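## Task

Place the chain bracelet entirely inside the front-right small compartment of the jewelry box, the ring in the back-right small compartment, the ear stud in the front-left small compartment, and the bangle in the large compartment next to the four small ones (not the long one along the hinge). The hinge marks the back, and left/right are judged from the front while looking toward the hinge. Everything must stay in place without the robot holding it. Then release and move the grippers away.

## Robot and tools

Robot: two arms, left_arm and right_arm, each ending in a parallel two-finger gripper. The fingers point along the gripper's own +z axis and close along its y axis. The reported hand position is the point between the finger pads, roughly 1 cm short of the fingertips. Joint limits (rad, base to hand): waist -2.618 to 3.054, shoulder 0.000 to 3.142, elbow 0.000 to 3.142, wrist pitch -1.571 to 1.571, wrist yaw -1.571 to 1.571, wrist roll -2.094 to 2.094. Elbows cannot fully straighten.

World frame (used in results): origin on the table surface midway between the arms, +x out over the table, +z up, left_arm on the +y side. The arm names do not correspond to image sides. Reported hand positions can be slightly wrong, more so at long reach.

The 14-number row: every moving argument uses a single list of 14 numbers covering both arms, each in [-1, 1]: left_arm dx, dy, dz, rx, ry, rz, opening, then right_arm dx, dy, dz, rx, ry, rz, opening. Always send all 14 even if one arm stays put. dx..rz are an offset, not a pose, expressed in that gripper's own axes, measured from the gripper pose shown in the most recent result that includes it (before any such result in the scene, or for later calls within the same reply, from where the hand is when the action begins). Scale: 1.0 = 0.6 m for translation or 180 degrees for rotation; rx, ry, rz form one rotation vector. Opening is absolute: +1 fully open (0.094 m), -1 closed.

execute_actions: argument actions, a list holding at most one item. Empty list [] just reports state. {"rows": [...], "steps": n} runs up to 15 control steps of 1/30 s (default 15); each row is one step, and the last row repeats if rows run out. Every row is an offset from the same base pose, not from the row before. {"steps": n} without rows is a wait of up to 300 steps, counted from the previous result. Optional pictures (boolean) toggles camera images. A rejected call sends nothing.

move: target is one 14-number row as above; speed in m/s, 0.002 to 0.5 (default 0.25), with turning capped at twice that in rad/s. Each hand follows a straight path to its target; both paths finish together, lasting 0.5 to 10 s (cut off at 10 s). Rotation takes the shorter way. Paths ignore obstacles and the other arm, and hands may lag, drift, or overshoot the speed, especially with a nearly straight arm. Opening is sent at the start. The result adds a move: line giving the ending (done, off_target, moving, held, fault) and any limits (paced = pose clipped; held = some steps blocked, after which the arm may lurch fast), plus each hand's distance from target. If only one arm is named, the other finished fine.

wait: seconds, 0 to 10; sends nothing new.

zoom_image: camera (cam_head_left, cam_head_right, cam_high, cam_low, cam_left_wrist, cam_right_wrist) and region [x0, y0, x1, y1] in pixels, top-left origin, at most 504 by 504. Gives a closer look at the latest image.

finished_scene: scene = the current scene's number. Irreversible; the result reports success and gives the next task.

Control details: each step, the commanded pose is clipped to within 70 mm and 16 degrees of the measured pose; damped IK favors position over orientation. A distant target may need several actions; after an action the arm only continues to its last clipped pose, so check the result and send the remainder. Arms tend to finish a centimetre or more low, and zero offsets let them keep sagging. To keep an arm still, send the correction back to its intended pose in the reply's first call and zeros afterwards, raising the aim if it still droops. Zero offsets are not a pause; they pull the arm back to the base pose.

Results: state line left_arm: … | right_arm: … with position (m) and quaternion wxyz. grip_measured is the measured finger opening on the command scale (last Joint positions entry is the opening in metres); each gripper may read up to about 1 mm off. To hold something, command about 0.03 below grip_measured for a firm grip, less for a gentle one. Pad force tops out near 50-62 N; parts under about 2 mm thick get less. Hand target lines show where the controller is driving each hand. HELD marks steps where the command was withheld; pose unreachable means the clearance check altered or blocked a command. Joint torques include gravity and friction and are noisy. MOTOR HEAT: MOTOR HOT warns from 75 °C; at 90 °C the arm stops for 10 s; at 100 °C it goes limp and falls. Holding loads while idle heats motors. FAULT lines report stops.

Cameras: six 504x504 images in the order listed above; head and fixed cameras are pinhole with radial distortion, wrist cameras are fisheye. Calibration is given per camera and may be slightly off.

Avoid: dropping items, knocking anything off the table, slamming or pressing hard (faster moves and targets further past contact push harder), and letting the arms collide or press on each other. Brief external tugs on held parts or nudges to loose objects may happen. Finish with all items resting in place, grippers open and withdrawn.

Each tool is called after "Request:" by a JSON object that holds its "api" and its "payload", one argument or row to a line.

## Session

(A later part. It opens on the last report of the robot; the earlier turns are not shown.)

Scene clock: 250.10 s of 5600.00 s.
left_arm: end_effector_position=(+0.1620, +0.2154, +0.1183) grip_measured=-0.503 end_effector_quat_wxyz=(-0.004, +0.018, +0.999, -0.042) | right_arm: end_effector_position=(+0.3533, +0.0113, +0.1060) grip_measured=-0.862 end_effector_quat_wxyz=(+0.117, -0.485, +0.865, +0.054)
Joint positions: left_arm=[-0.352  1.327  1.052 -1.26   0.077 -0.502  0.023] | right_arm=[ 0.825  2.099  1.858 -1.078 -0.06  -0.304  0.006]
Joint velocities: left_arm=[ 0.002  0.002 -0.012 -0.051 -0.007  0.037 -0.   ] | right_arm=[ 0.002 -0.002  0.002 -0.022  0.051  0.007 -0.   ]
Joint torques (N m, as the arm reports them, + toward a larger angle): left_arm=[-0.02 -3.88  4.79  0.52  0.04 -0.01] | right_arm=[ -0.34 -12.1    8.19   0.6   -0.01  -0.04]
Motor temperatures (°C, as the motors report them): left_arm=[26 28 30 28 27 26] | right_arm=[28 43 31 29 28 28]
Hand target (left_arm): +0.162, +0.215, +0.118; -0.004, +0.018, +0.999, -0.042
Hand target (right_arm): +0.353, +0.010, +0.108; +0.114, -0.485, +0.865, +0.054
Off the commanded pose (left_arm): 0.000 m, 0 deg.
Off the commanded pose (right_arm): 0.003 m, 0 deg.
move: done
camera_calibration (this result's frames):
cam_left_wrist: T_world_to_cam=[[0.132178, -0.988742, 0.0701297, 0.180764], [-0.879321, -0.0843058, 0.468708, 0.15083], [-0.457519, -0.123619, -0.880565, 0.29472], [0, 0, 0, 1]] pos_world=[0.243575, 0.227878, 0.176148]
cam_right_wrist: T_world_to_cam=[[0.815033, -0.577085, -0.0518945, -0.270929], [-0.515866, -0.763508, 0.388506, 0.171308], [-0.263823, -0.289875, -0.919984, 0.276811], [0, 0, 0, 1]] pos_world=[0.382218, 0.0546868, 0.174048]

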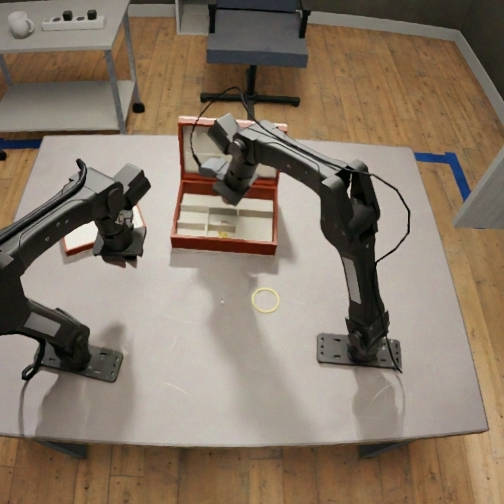

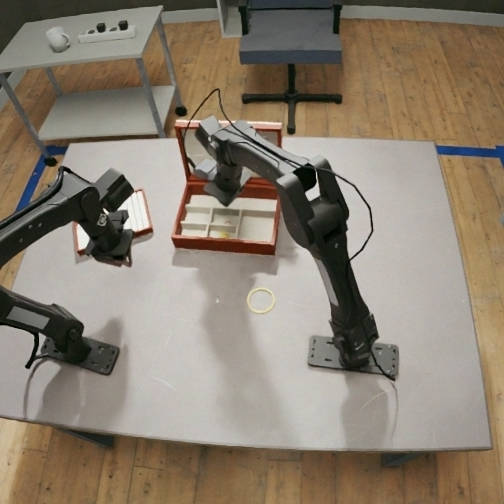

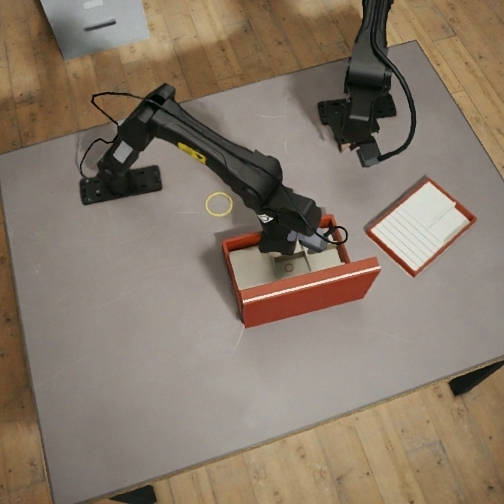

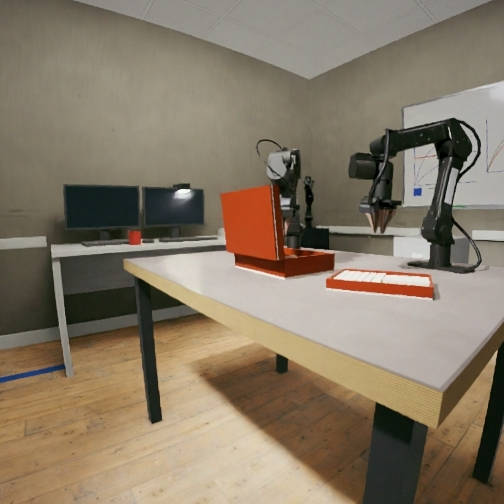

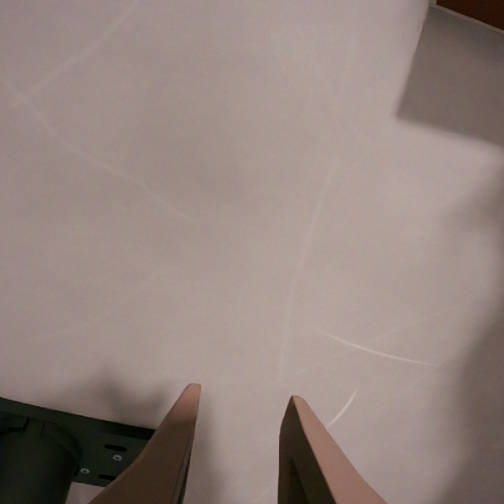

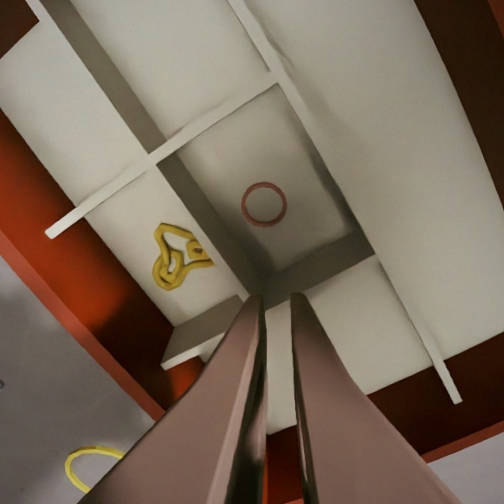

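Request:
{"api": "move", "payload": {
  "target": [0,0,0,0,0,0,-0.5,0.33,0.27,-0.013,-0.006,0.082,0,-0.5],
  "speed": 0.3
}}

Request:
{"api": "move", "payload": {
  "target": [0,0,0,0,0,0,-0.5,0,0,0.055,0,0,0,-0.5],
  "speed": 0.15
}}

Scene clock: 256.17 s of 5600.00 s.
left_arm: end_effector_position=(+0.1620, +0.2154, +0.1183) grip_measured=-0.503 end_effector_quat_wxyz=(-0.004, +0.018, +0.999, -0.042) | right_arm: end_effector_position=(+0.1175, -0.0710, +0.0547) grip_measured=-0.502 end_effector_quat_wxyz=(-0.008, -0.490, +0.872, -0.003)
Joint positions: left_arm=[-0.352  1.327  1.052 -1.26   0.077 -0.502  0.023] | right_arm=[ 1.232  1.576  1.015 -1.027 -0.004  0.094  0.023]
Joint velocities: left_arm=[-0.012 -0.002  0.002 -0.007  0.022 -0.007 -0.   ] | right_arm=[ 0.002  0.007 -0.017 -0.022 -0.037  0.051 -0.001]
Joint torques (N m, as the arm reports them, + toward a larger angle): left_arm=[-0.02 -3.87  4.8   0.52  0.04 -0.01] | right_arm=[ 0.74 -7.81  5.67  0.32  0.13  0.03]
Motor temperatures (°C, as the motors report them): left_arm=[26 28 30 28 27 26] | right_arm=[28 43 31 29 28 28]
Hand target (left_arm): +0.162, +0.215, +0.118; -0.004, +0.018, +0.999, -0.042
Hand target (right_arm): +0.117, -0.072, +0.058; +0.002, -0.490, +0.872, -0.003
Off the commanded pose (left_arm): 0.000 m, 0 deg.
Off the commanded pose (right_arm): 0.006 m, 1 deg.
After step 90, 1.57 s passed at rest.
move: done
camera_calibration (this result's frames):
cam_left_wrist: T_world_to_cam=[[0.132178, -0.988742, 0.0701297, 0.180764], [-0.879321, -0.0843058, 0.468708, 0.15083], [-0.457519, -0.123619, -0.880565, 0.29472], [0, 0, 0, 1]] pos_world=[0.243575, 0.227878, 0.176148]
cam_right_wrist: T_world_to_cam=[[0.807443, -0.587506, -0.0535892, -0.128627], [-0.431912, -0.650578, 0.62466, -0.00806971], [-0.401856, -0.481232, -0.779056, 0.138466], [0, 0, 0, 1]] pos_world=[0.156017, -0.0141849, 0.106021]

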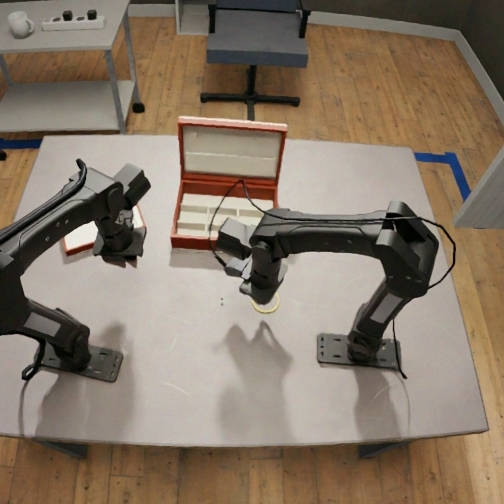

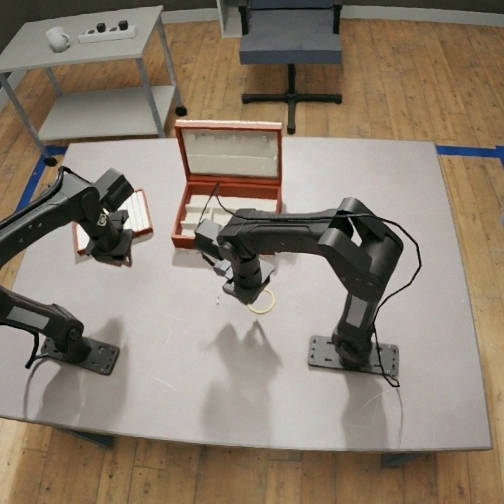

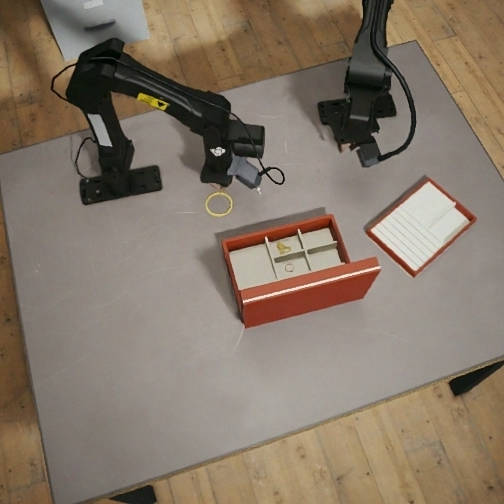

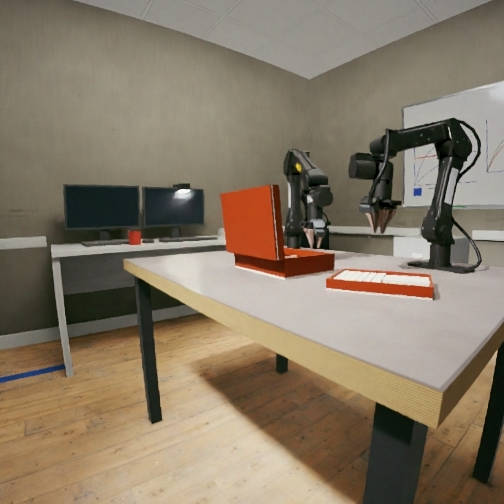

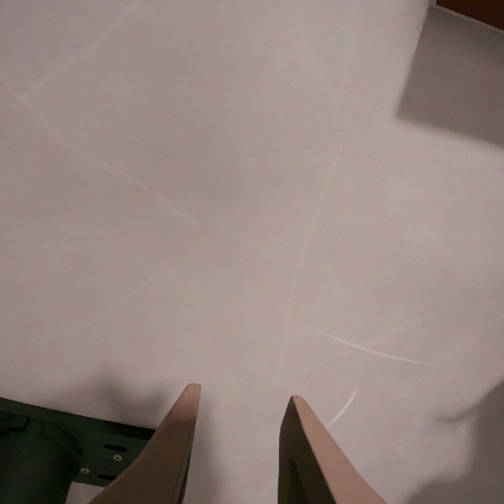

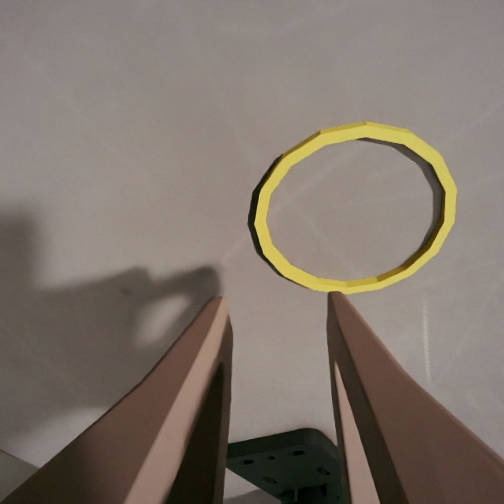

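Scene clock: 257.13 s of 5600.00 s.
left_arm: end_effector_position=(+0.1620, +0.2154, +0.1183) grip_measured=-0.503 end_effector_quat_wxyz=(-0.004, +0.018, +0.999, -0.042) | right_arm: end_effector_position=(+0.1177, -0.0705, +0.0266) grip_measured=-0.502 end_effector_quat_wxyz=(-0.006, -0.490, +0.872, -0.001)
Joint positions: left_arm=[-0.352  1.327  1.052 -1.26   0.077 -0.502  0.023] | right_arm=[ 1.232  1.614  0.934 -0.902 -0.004  0.094  0.023]
Joint velocities: left_arm=[ 0.012  0.022 -0.007  0.051  0.007 -0.007 -0.001] | right_arm=[-0.027 -0.007  0.002  0.051 -0.051  0.037  0.   ]
Joint torques (N m, as the arm reports them, + toward a larger angle): left_arm=[-0.02 -3.88  4.81  0.52  0.04  0.  ] | right_arm=[-0.02 -5.13  5.42  0.45  0.    0.03]
Motor temperatures (°C, as the motors report them): left_arm=[26 28 30 28 27 26] | right_arm=[28 42 31 29 28 28]
Hand target (left_arm): +0.162, +0.215, +0.118; -0.004, +0.018, +0.999, -0.042
Hand target (right_arm): +0.117, -0.071, +0.022; -0.009, -0.490, +0.872, -0.003
Off the commanded pose (left_arm): 0.000 m, 0 deg.
Off the commanded pose (right_arm): 0.005 m, 0 deg.
move: done
camera_calibration (this result's frames):
cam_left_wrist: T_world_to_cam=[[0.132178, -0.988742, 0.0701297, 0.180764], [-0.879321, -0.0843058, 0.468708, 0.15083], [-0.457519, -0.123619, -0.880565, 0.29472], [0, 0, 0, 1]] pos_world=[0.243575, 0.227878, 0.176148]
cam_right_wrist: T_world_to_cam=[[0.807588, -0.587209, -0.0546593, -0.130005], [-0.433572, -0.653995, 0.619925, 0.0100071], [-0.399772, -0.476945, -0.782755, 0.117043], [0, 0, 0, 1]] pos_world=[0.15612, -0.0139729, 0.0783061]

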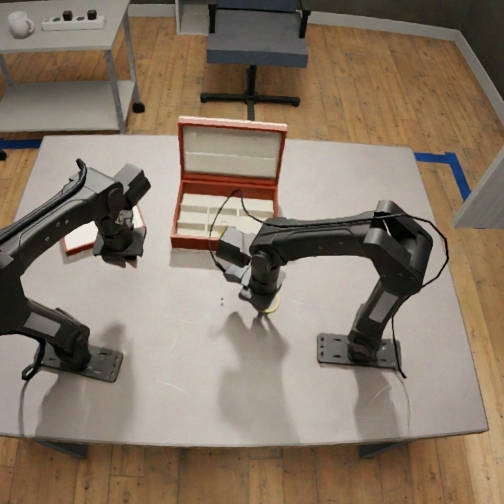

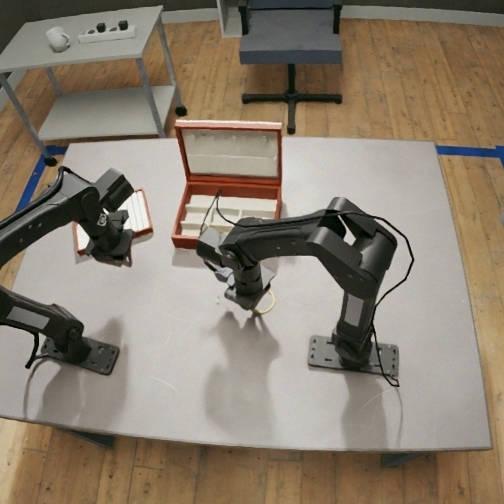

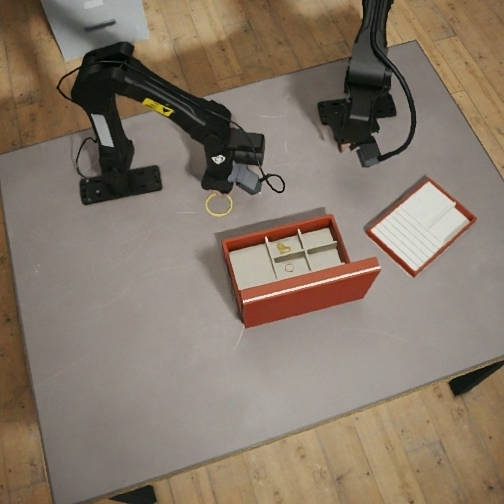

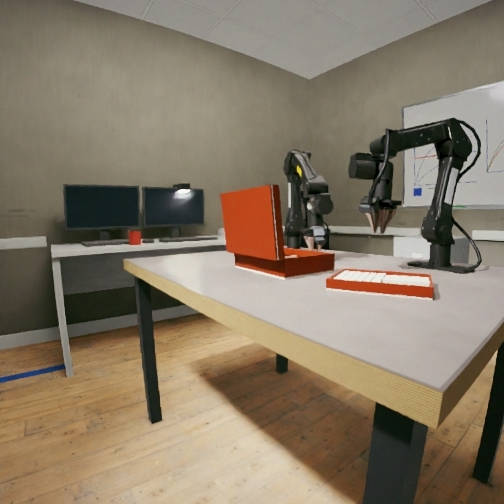

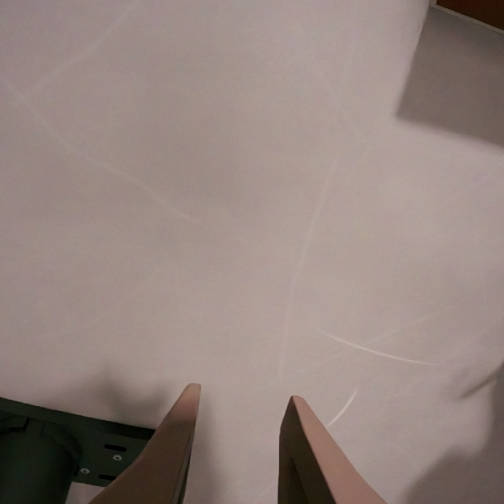

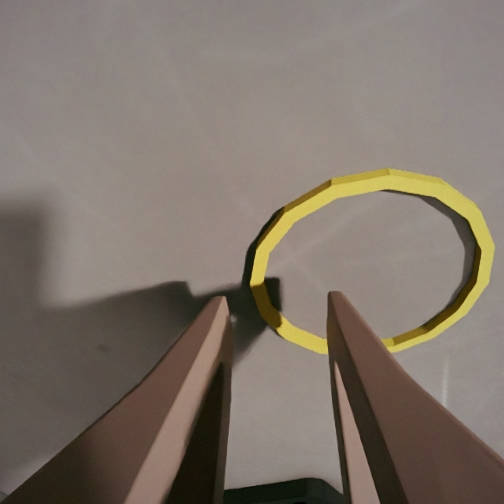

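Request:
{"api": "move", "payload": {
  "target": [0,0,0,0,0,0,-0.5,0,0.004,0.042,0,0,0,-0.5],
  "speed": 0.05
}}

Request:
{"api": "execute_actions", "payload": {
  "actions": [
    {"rows":[[0,0,0,0,0,0,-0.5,0,0,0.012,0,0,0,-0.96]]}
  ],
  "pictures": false
}}

Request:
{"api": "move", "payload": {
  "target": [0,0,0,0,0,0,-0.5,0,0,-0.165,0,0,0,-0.96]
}}

Scene clock: 262.63 s of 5600.00 s.
left_arm: end_effector_position=(+0.1620, +0.2154, +0.1183) grip_measured=-0.503 end_effector_quat_wxyz=(-0.004, +0.018, +0.999, -0.042) | right_arm: end_effector_position=(+0.1178, -0.0703, +0.0097) grip_measured=-0.502 end_effector_quat_wxyz=(-0.004, -0.489, +0.872, -0.000)
Joint positions: left_arm=[-0.352  1.327  1.052 -1.26   0.077 -0.502  0.023] | right_arm=[ 1.232  1.644  0.891 -0.825 -0.004  0.097  0.023]
Joint velocities: left_arm=[ 0.002  0.002  0.002  0.037 -0.022 -0.066 -0.   ] | right_arm=[ 0.022  0.007 -0.007  0.007  0.037  0.007  0.   ]
Joint torques (N m, as the arm reports them, + toward a larger angle): left_arm=[-0.03 -3.88  4.8   0.52  0.04  0.  ] | right_arm=[ 0.71 -4.61  4.69  0.67 -0.05  0.06]
Motor temperatures (°C, as the motors report them): left_arm=[26 28 30 28 27 26] | right_arm=[28 41 31 29 28 28]
Hand target (left_arm): +0.162, +0.215, +0.118; -0.004, +0.018, +0.999, -0.042
Hand target (right_arm): +0.115, -0.069, +0.002; -0.006, -0.490, +0.872, -0.001
Off the commanded pose (left_arm): 0.000 m, 0 deg.
Off the commanded pose (right_arm): 0.009 m, 0 deg.
After step 90, 1.73 s passed at rest.
move: done
camera_calibration (this result's frames):
cam_left_wrist: T_world_to_cam=[[0.132178, -0.988742, 0.0701297, 0.180764], [-0.879321, -0.0843058, 0.468708, 0.15083], [-0.457519, -0.123619, -0.880565, 0.29472], [0, 0, 0, 1]] pos_world=[0.243575, 0.227878, 0.176148]
cam_right_wrist: T_world_to_cam=[[0.805866, -0.589522, -0.055168, -0.130843], [-0.436406, -0.654351, 0.617556, 0.0209872], [-0.400162, -0.473592, -0.78459, 0.104264], [0, 0, 0, 1]] pos_world=[0.156323, -0.0140232, 0.0616251]

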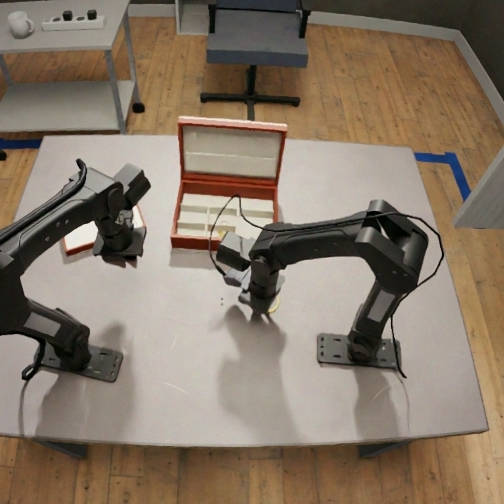

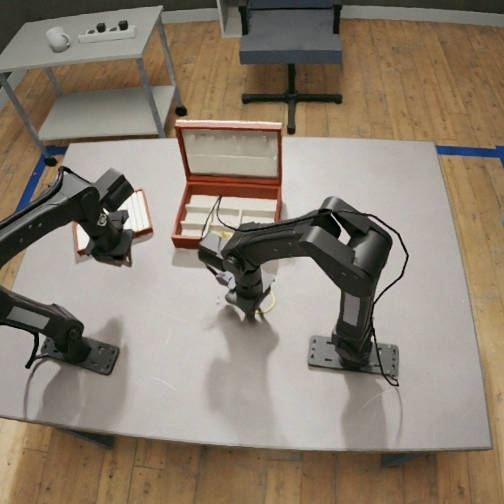

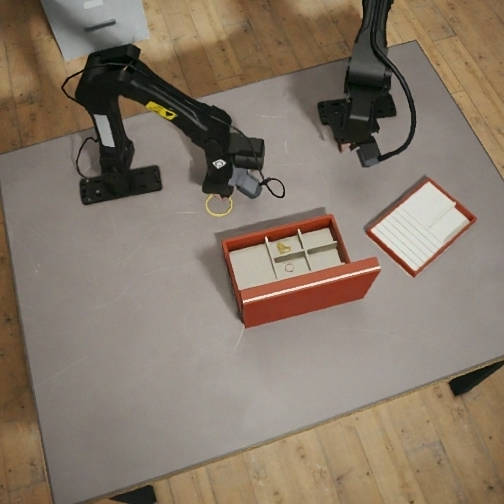

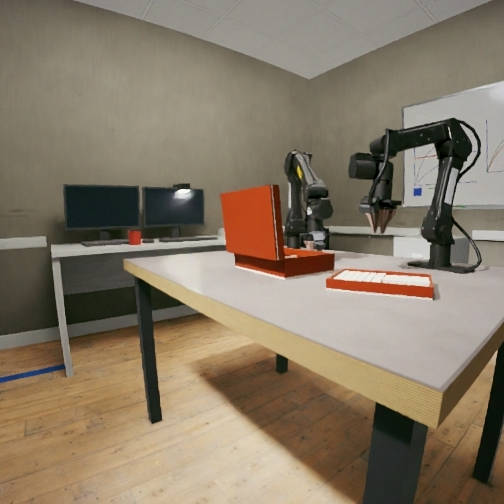

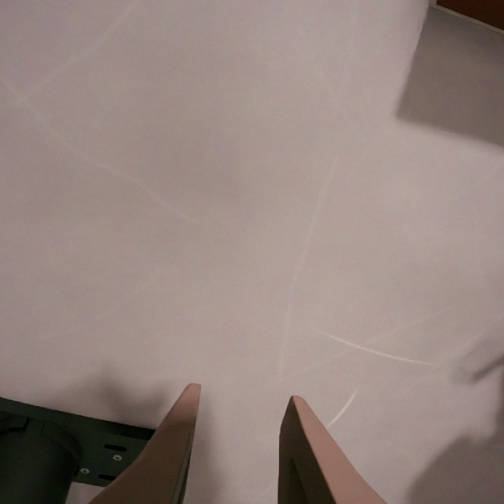

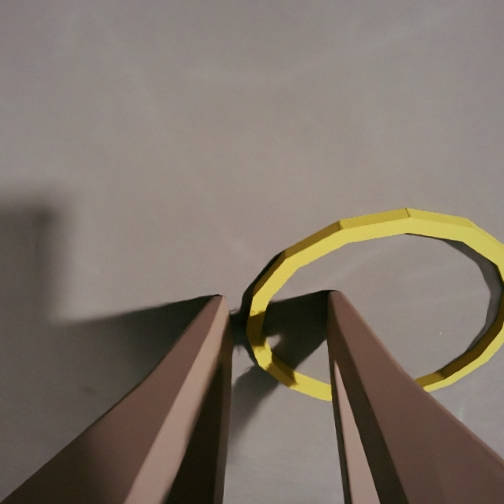

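Scene clock: 263.13 s of 5600.00 s.
left_arm: end_effector_position=(+0.1620, +0.2154, +0.1183) grip_measured=-0.503 end_effector_quat_wxyz=(-0.004, +0.018, +0.999, -0.042) | right_arm: end_effector_position=(+0.1192, -0.0693, +0.0097) grip_measured=-0.952 end_effector_quat_wxyz=(-0.001, -0.489, +0.872, -0.000)
Joint positions: left_arm=[-0.352  1.327  1.052 -1.26   0.077 -0.502  0.023] | right_arm=[ 1.232  1.644  0.891 -0.819 -0.     0.097  0.002]
Joint velocities: left_arm=[-0.002 -0.007 -0.012 -0.051 -0.007 -0.051 -0.001] | right_arm=[-0.017  0.002 -0.002  0.007  0.022 -0.007 -0.   ]
Joint torques (N m, as the arm reports them, + toward a larger angle): left_arm=[-0.02 -3.88  4.81  0.52  0.04 -0.01] | right_arm=[-0.17 -5.09  4.95  0.62 -0.04  0.02]
Motor temperatures (°C, as the motors report them): left_arm=[26 28 30 28 27 26] | right_arm=[28 41 31 29 28 28]
Hand target (left_arm): +0.162, +0.215, +0.118; -0.004, +0.018, +0.999, -0.042
Hand target (right_arm): +0.118, -0.070, +0.003; -0.005, -0.489, +0.872, -0.001
Off the commanded pose (left_arm): 0.000 m, 0 deg.
Off the commanded pose (right_arm): 0.007 m, 0 deg.
Steps of this call (steps 1 to 15: all 15 steps of this action). Readings (end_effector_position):
1: left_arm (+0.1620, +0.2154, +0.1183) | right_arm (+0.1182, -0.0703, +0.0097)
2: left_arm (+0.1620, +0.2154, +0.1183) | right_arm (+0.1187, -0.0698, +0.0097)
4: left_arm (+0.1620, +0.2154, +0.1183) | right_arm (+0.1192, -0.0693, +0.0097)
8: left_arm (+0.1620, +0.2154, +0.1183) | right_arm (+0.1192, -0.0693, +0.0097)
15: the state above

Scene clock: 264.50 s of 5600.00 s.
left_arm: end_effector_position=(+0.1620, +0.2154, +0.1183) grip_measured=-0.503 end_effector_quat_wxyz=(-0.004, +0.018, +0.999, -0.042) | right_arm: end_effector_position=(+0.1190, -0.0696, +0.1033) grip_measured=-0.952 end_effector_quat_wxyz=(-0.003, -0.489, +0.872, -0.002)
Joint positions: left_arm=[-0.352  1.327  1.052 -1.26   0.077 -0.502  0.023] | right_arm=[ 1.232  1.531  1.169 -1.215 -0.     0.097  0.002]
Joint velocities: left_arm=[-0.002 -0.007 -0.002  0.022  0.007 -0.022 -0.001] | right_arm=[-0.002 -0.007 -0.017 -0.022  0.007 -0.066 -0.001]
Joint torques (N m, as the arm reports them, + toward a larger angle): left_arm=[-0.02 -3.89  4.81  0.52  0.04  0.  ] | right_arm=[-0.12 -6.35  7.82  0.19  0.   -0.01]
Motor temperatures (°C, as the motors report them): left_arm=[26 28 30 28 27 26] | right_arm=[28 40 31 29 28 28]
Hand target (left_arm): +0.162, +0.215, +0.118; -0.004, +0.018, +0.999, -0.042
Hand target (right_arm): +0.119, -0.070, +0.109; -0.000, -0.489, +0.872, -0.000
Off the commanded pose (left_arm): 0.000 m, 0 deg.
Off the commanded pose (right_arm): 0.005 m, 0 deg.
move: done
camera_calibration (this result's frames):
cam_left_wrist: T_world_to_cam=[[0.132178, -0.988742, 0.0701297, 0.180764], [-0.879321, -0.0843058, 0.468708, 0.15083], [-0.457519, -0.123619, -0.880565, 0.29472], [0, 0, 0, 1]] pos_world=[0.243575, 0.227878, 0.176148]
cam_right_wrist: T_world_to_cam=[[0.80612, -0.589523, -0.0513164, -0.126631], [-0.439125, -0.654079, 0.615914, -0.0353075], [-0.39666, -0.473966, -0.78614, 0.178248], [0, 0, 0, 1]] pos_world=[0.15728, -0.0132621, 0.155376]

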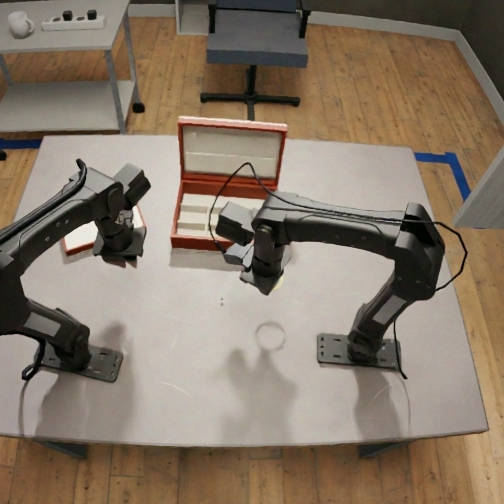

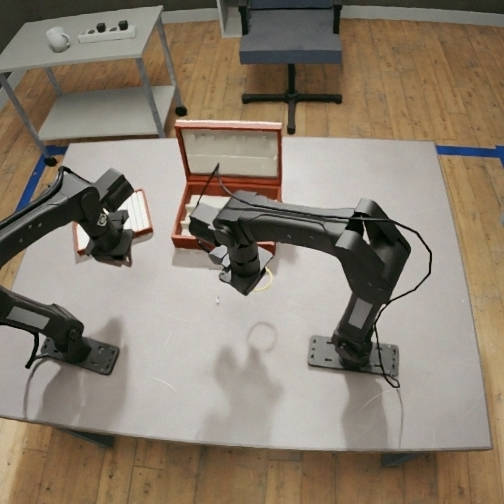

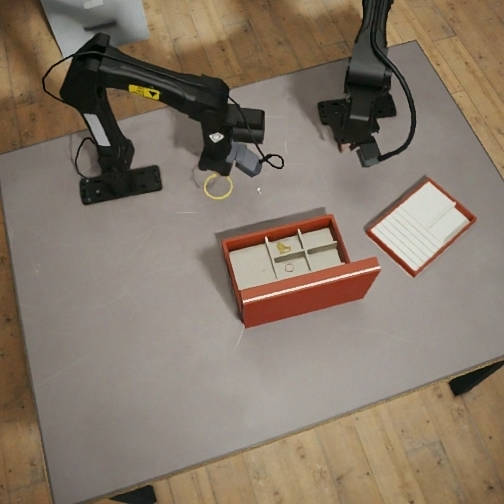

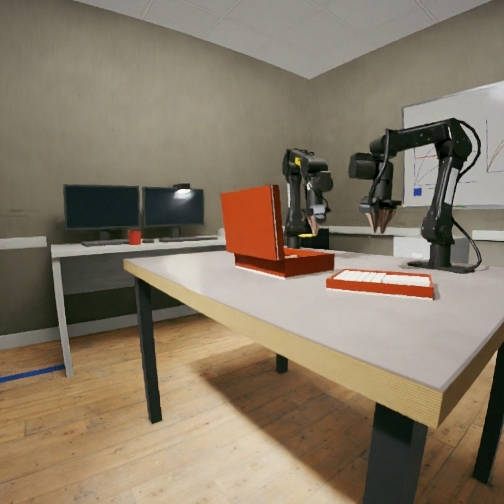

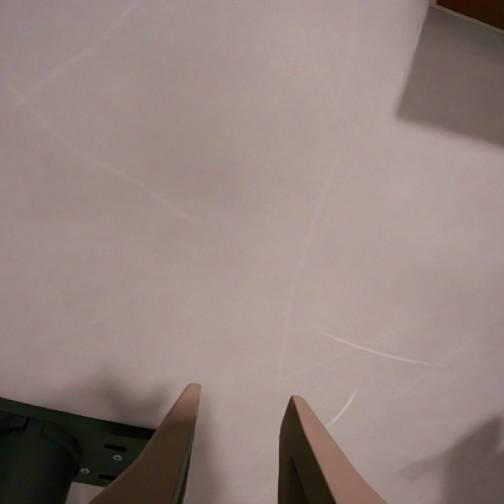

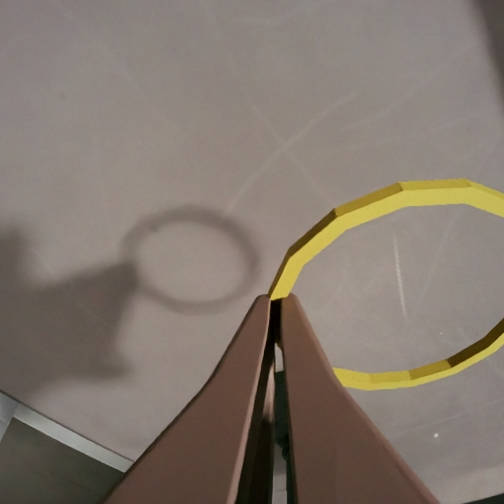

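Request:
{"api": "move", "payload": {
  "target": [0,0,0,0,0,0,-0.5,-0.2,-0.263,0,0,0,0.04,-0.99]
}}

Scene clock: 269.97 s of 5600.00 s.
left_arm: end_effector_position=(+0.1620, +0.2154, +0.1183) grip_measured=-0.503 end_effector_quat_wxyz=(-0.004, +0.018, +0.999, -0.042) | right_arm: end_effector_position=(+0.3132, -0.0474, +0.1005) grip_measured=-0.977 end_effector_quat_wxyz=(-0.003, -0.431, +0.903, +0.000)
Joint positions: left_arm=[-0.352  1.327  1.052 -1.26   0.077 -0.502  0.023] | right_arm=[ 0.805  2.075  1.832 -1.333 -0.002 -0.199  0.001]
Joint velocities: left_arm=[-0.002  0.002  0.017 -0.037 -0.007  0.066 -0.   ] | right_arm=[-0.022  0.017 -0.017 -0.007  0.022 -0.022  0.   ]
Joint torques (N m, as the arm reports them, + toward a larger angle): left_arm=[-0.03 -3.88  4.81  0.52  0.04  0.  ] | right_arm=[ -0.33 -10.71   8.57   0.23  -0.04  -0.03]
Motor temperatures (°C, as the motors report them): left_arm=[26 28 30 28 27 26] | right_arm=[28 40 31 29 28 28]
Hand target (left_arm): +0.162, +0.215, +0.118; -0.004, +0.018, +0.999, -0.042
Hand target (right_arm): +0.315, -0.047, +0.103; -0.004, -0.433, +0.901, +0.000
Off the commanded pose (left_arm): 0.000 m, 0 deg.
Off the commanded pose (right_arm): 0.004 m, 0 deg.
After step 90, 0.97 s passed at rest.
move: done
camera_calibration (this result's frames):
cam_left_wrist: T_world_to_cam=[[0.132178, -0.988742, 0.0701297, 0.180764], [-0.879321, -0.0843058, 0.468708, 0.15083], [-0.457519, -0.123619, -0.880565, 0.29472], [0, 0, 0, 1]] pos_world=[0.243575, 0.227878, 0.176148]
cam_right_wrist: T_world_to_cam=[[0.721934, -0.689776, -0.0549539, -0.248269], [-0.519738, -0.592967, 0.61503, 0.0943715], [-0.456819, -0.415449, -0.786586, 0.285269], [0, 0, 0, 1]] pos_world=[0.358599, 0.00322368, 0.152704]

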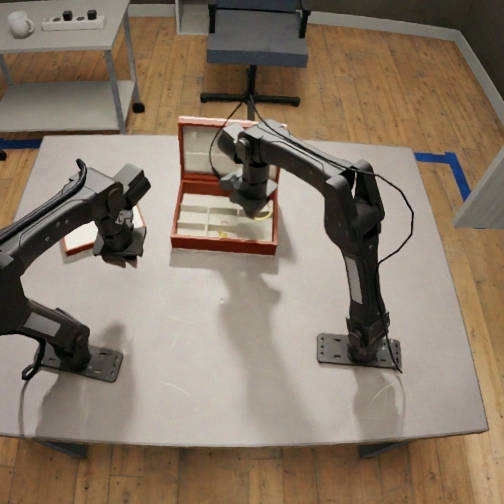

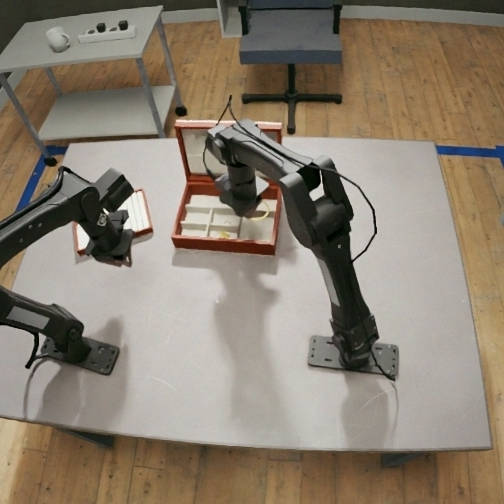

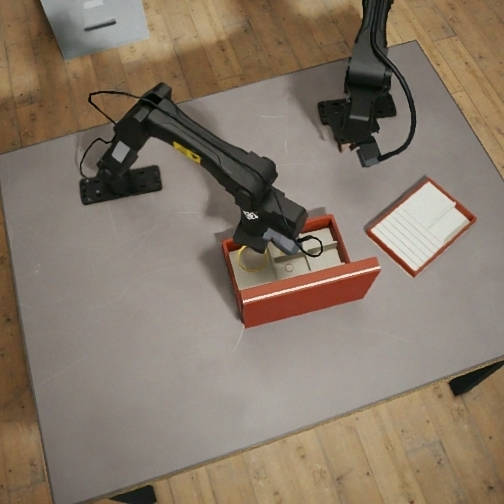

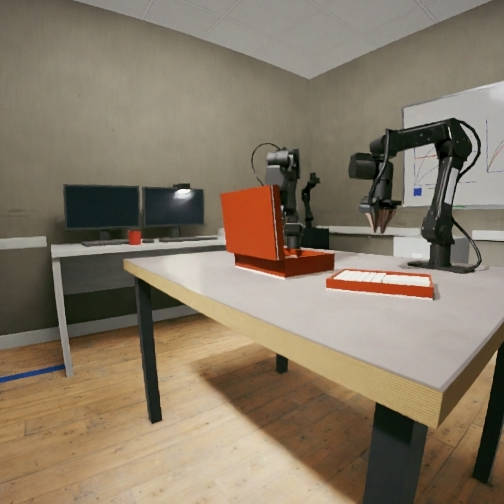

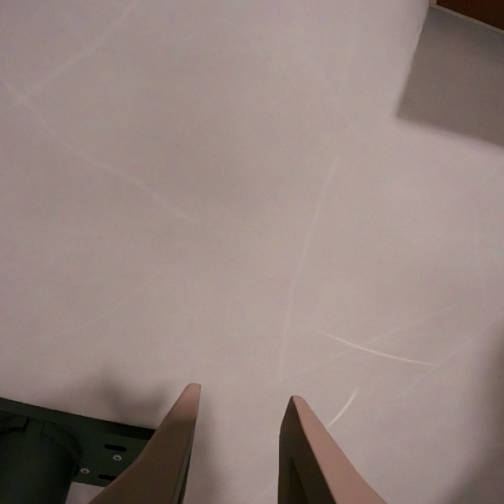

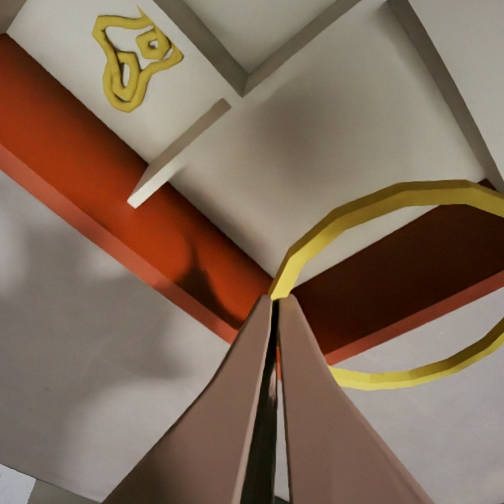

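Request:
{"api": "move", "payload": {
  "target": [0,0,0,0,0,0,-0.5,-0.002,0.008,0.128,0,0,0,-1],
  "speed": 0.1
}}

Scene clock: 274.47 s of 5600.00 s.
left_arm: end_effector_position=(+0.1620, +0.2154, +0.1183) grip_measured=-0.503 end_effector_quat_wxyz=(-0.004, +0.018, +0.999, -0.042) | right_arm: end_effector_position=(+0.3133, -0.0473, +0.0280) grip_measured=-0.979 end_effector_quat_wxyz=(-0.003, -0.428, +0.904, +0.000)
Joint positions: left_arm=[-0.352  1.327  1.052 -1.26   0.077 -0.502  0.023] | right_arm=[ 0.805  2.117  1.604 -1.064 -0.002 -0.194  0.001]
Joint velocities: left_arm=[ 0.007  0.012  0.012  0.037 -0.022 -0.095 -0.   ] | right_arm=[ 0.007  0.027 -0.002 -0.007 -0.022  0.037 -0.   ]
Joint torques (N m, as the arm reports them, + toward a larger angle): left_arm=[-0.02 -3.88  4.8   0.52  0.04  0.  ] | right_arm=[  0.99 -10.92   5.99   0.44  -0.03   0.08]
Motor temperatures (°C, as the motors report them): left_arm=[26 28 30 28 27 26] | right_arm=[28 40 31 28 28 28]
Hand target (left_arm): +0.162, +0.215, +0.118; -0.004, +0.018, +0.999, -0.042
Hand target (right_arm): +0.310, -0.043, +0.024; -0.003, -0.431, +0.903, +0.000
Off the commanded pose (left_arm): 0.000 m, 0 deg.
Off the commanded pose (right_arm): 0.007 m, 0 deg.
After step 90, 0.17 s passed at rest.
move: done
camera_calibration (this result's frames):
cam_left_wrist: T_world_to_cam=[[0.132178, -0.988742, 0.0701297, 0.180764], [-0.879321, -0.0843058, 0.468708, 0.15083], [-0.457519, -0.123619, -0.880565, 0.29472], [0, 0, 0, 1]] pos_world=[0.243575, 0.227878, 0.176148]
cam_right_wrist: T_world_to_cam=[[0.71796, -0.693911, -0.0549667, -0.251222], [-0.522948, -0.589815, 0.61534, 0.140251], [-0.459412, -0.413045, -0.786343, 0.229157], [0, 0, 0, 1]] pos_world=[0.358988, 0.00304835, 0.0800847]

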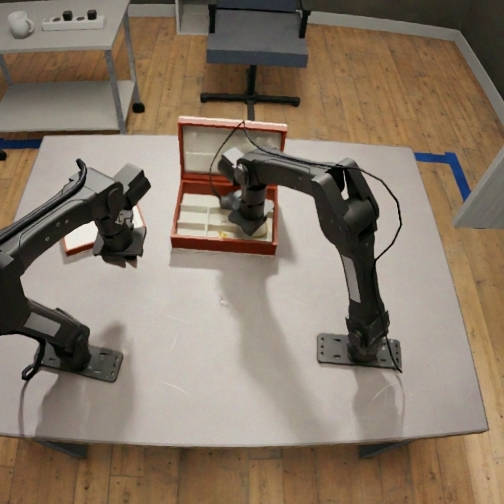

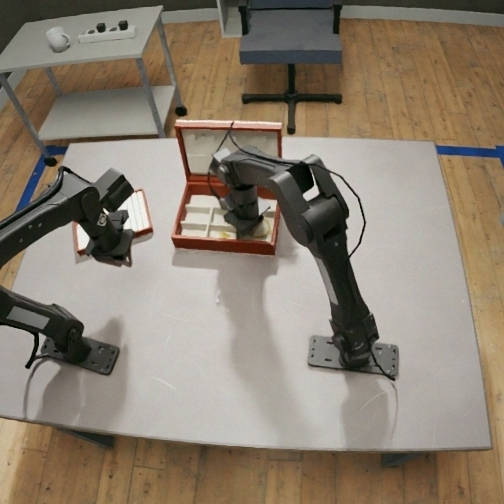

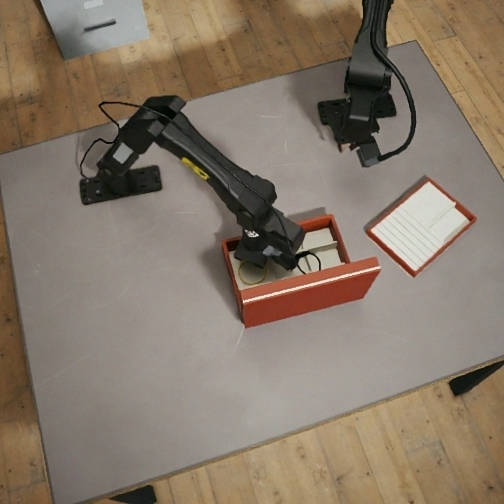

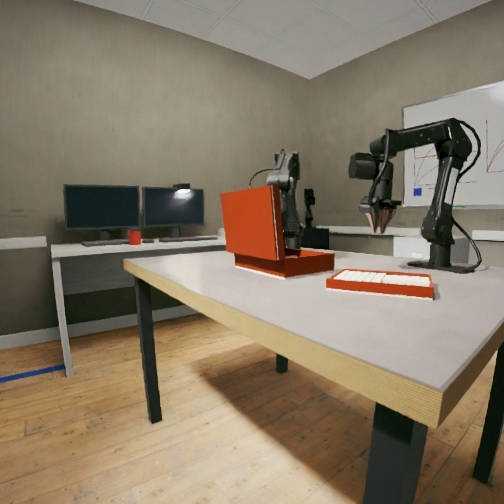

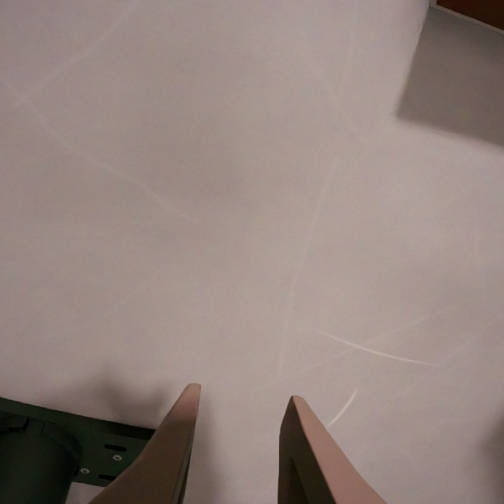

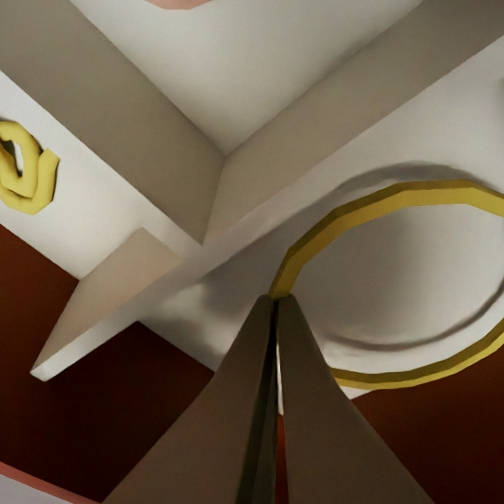

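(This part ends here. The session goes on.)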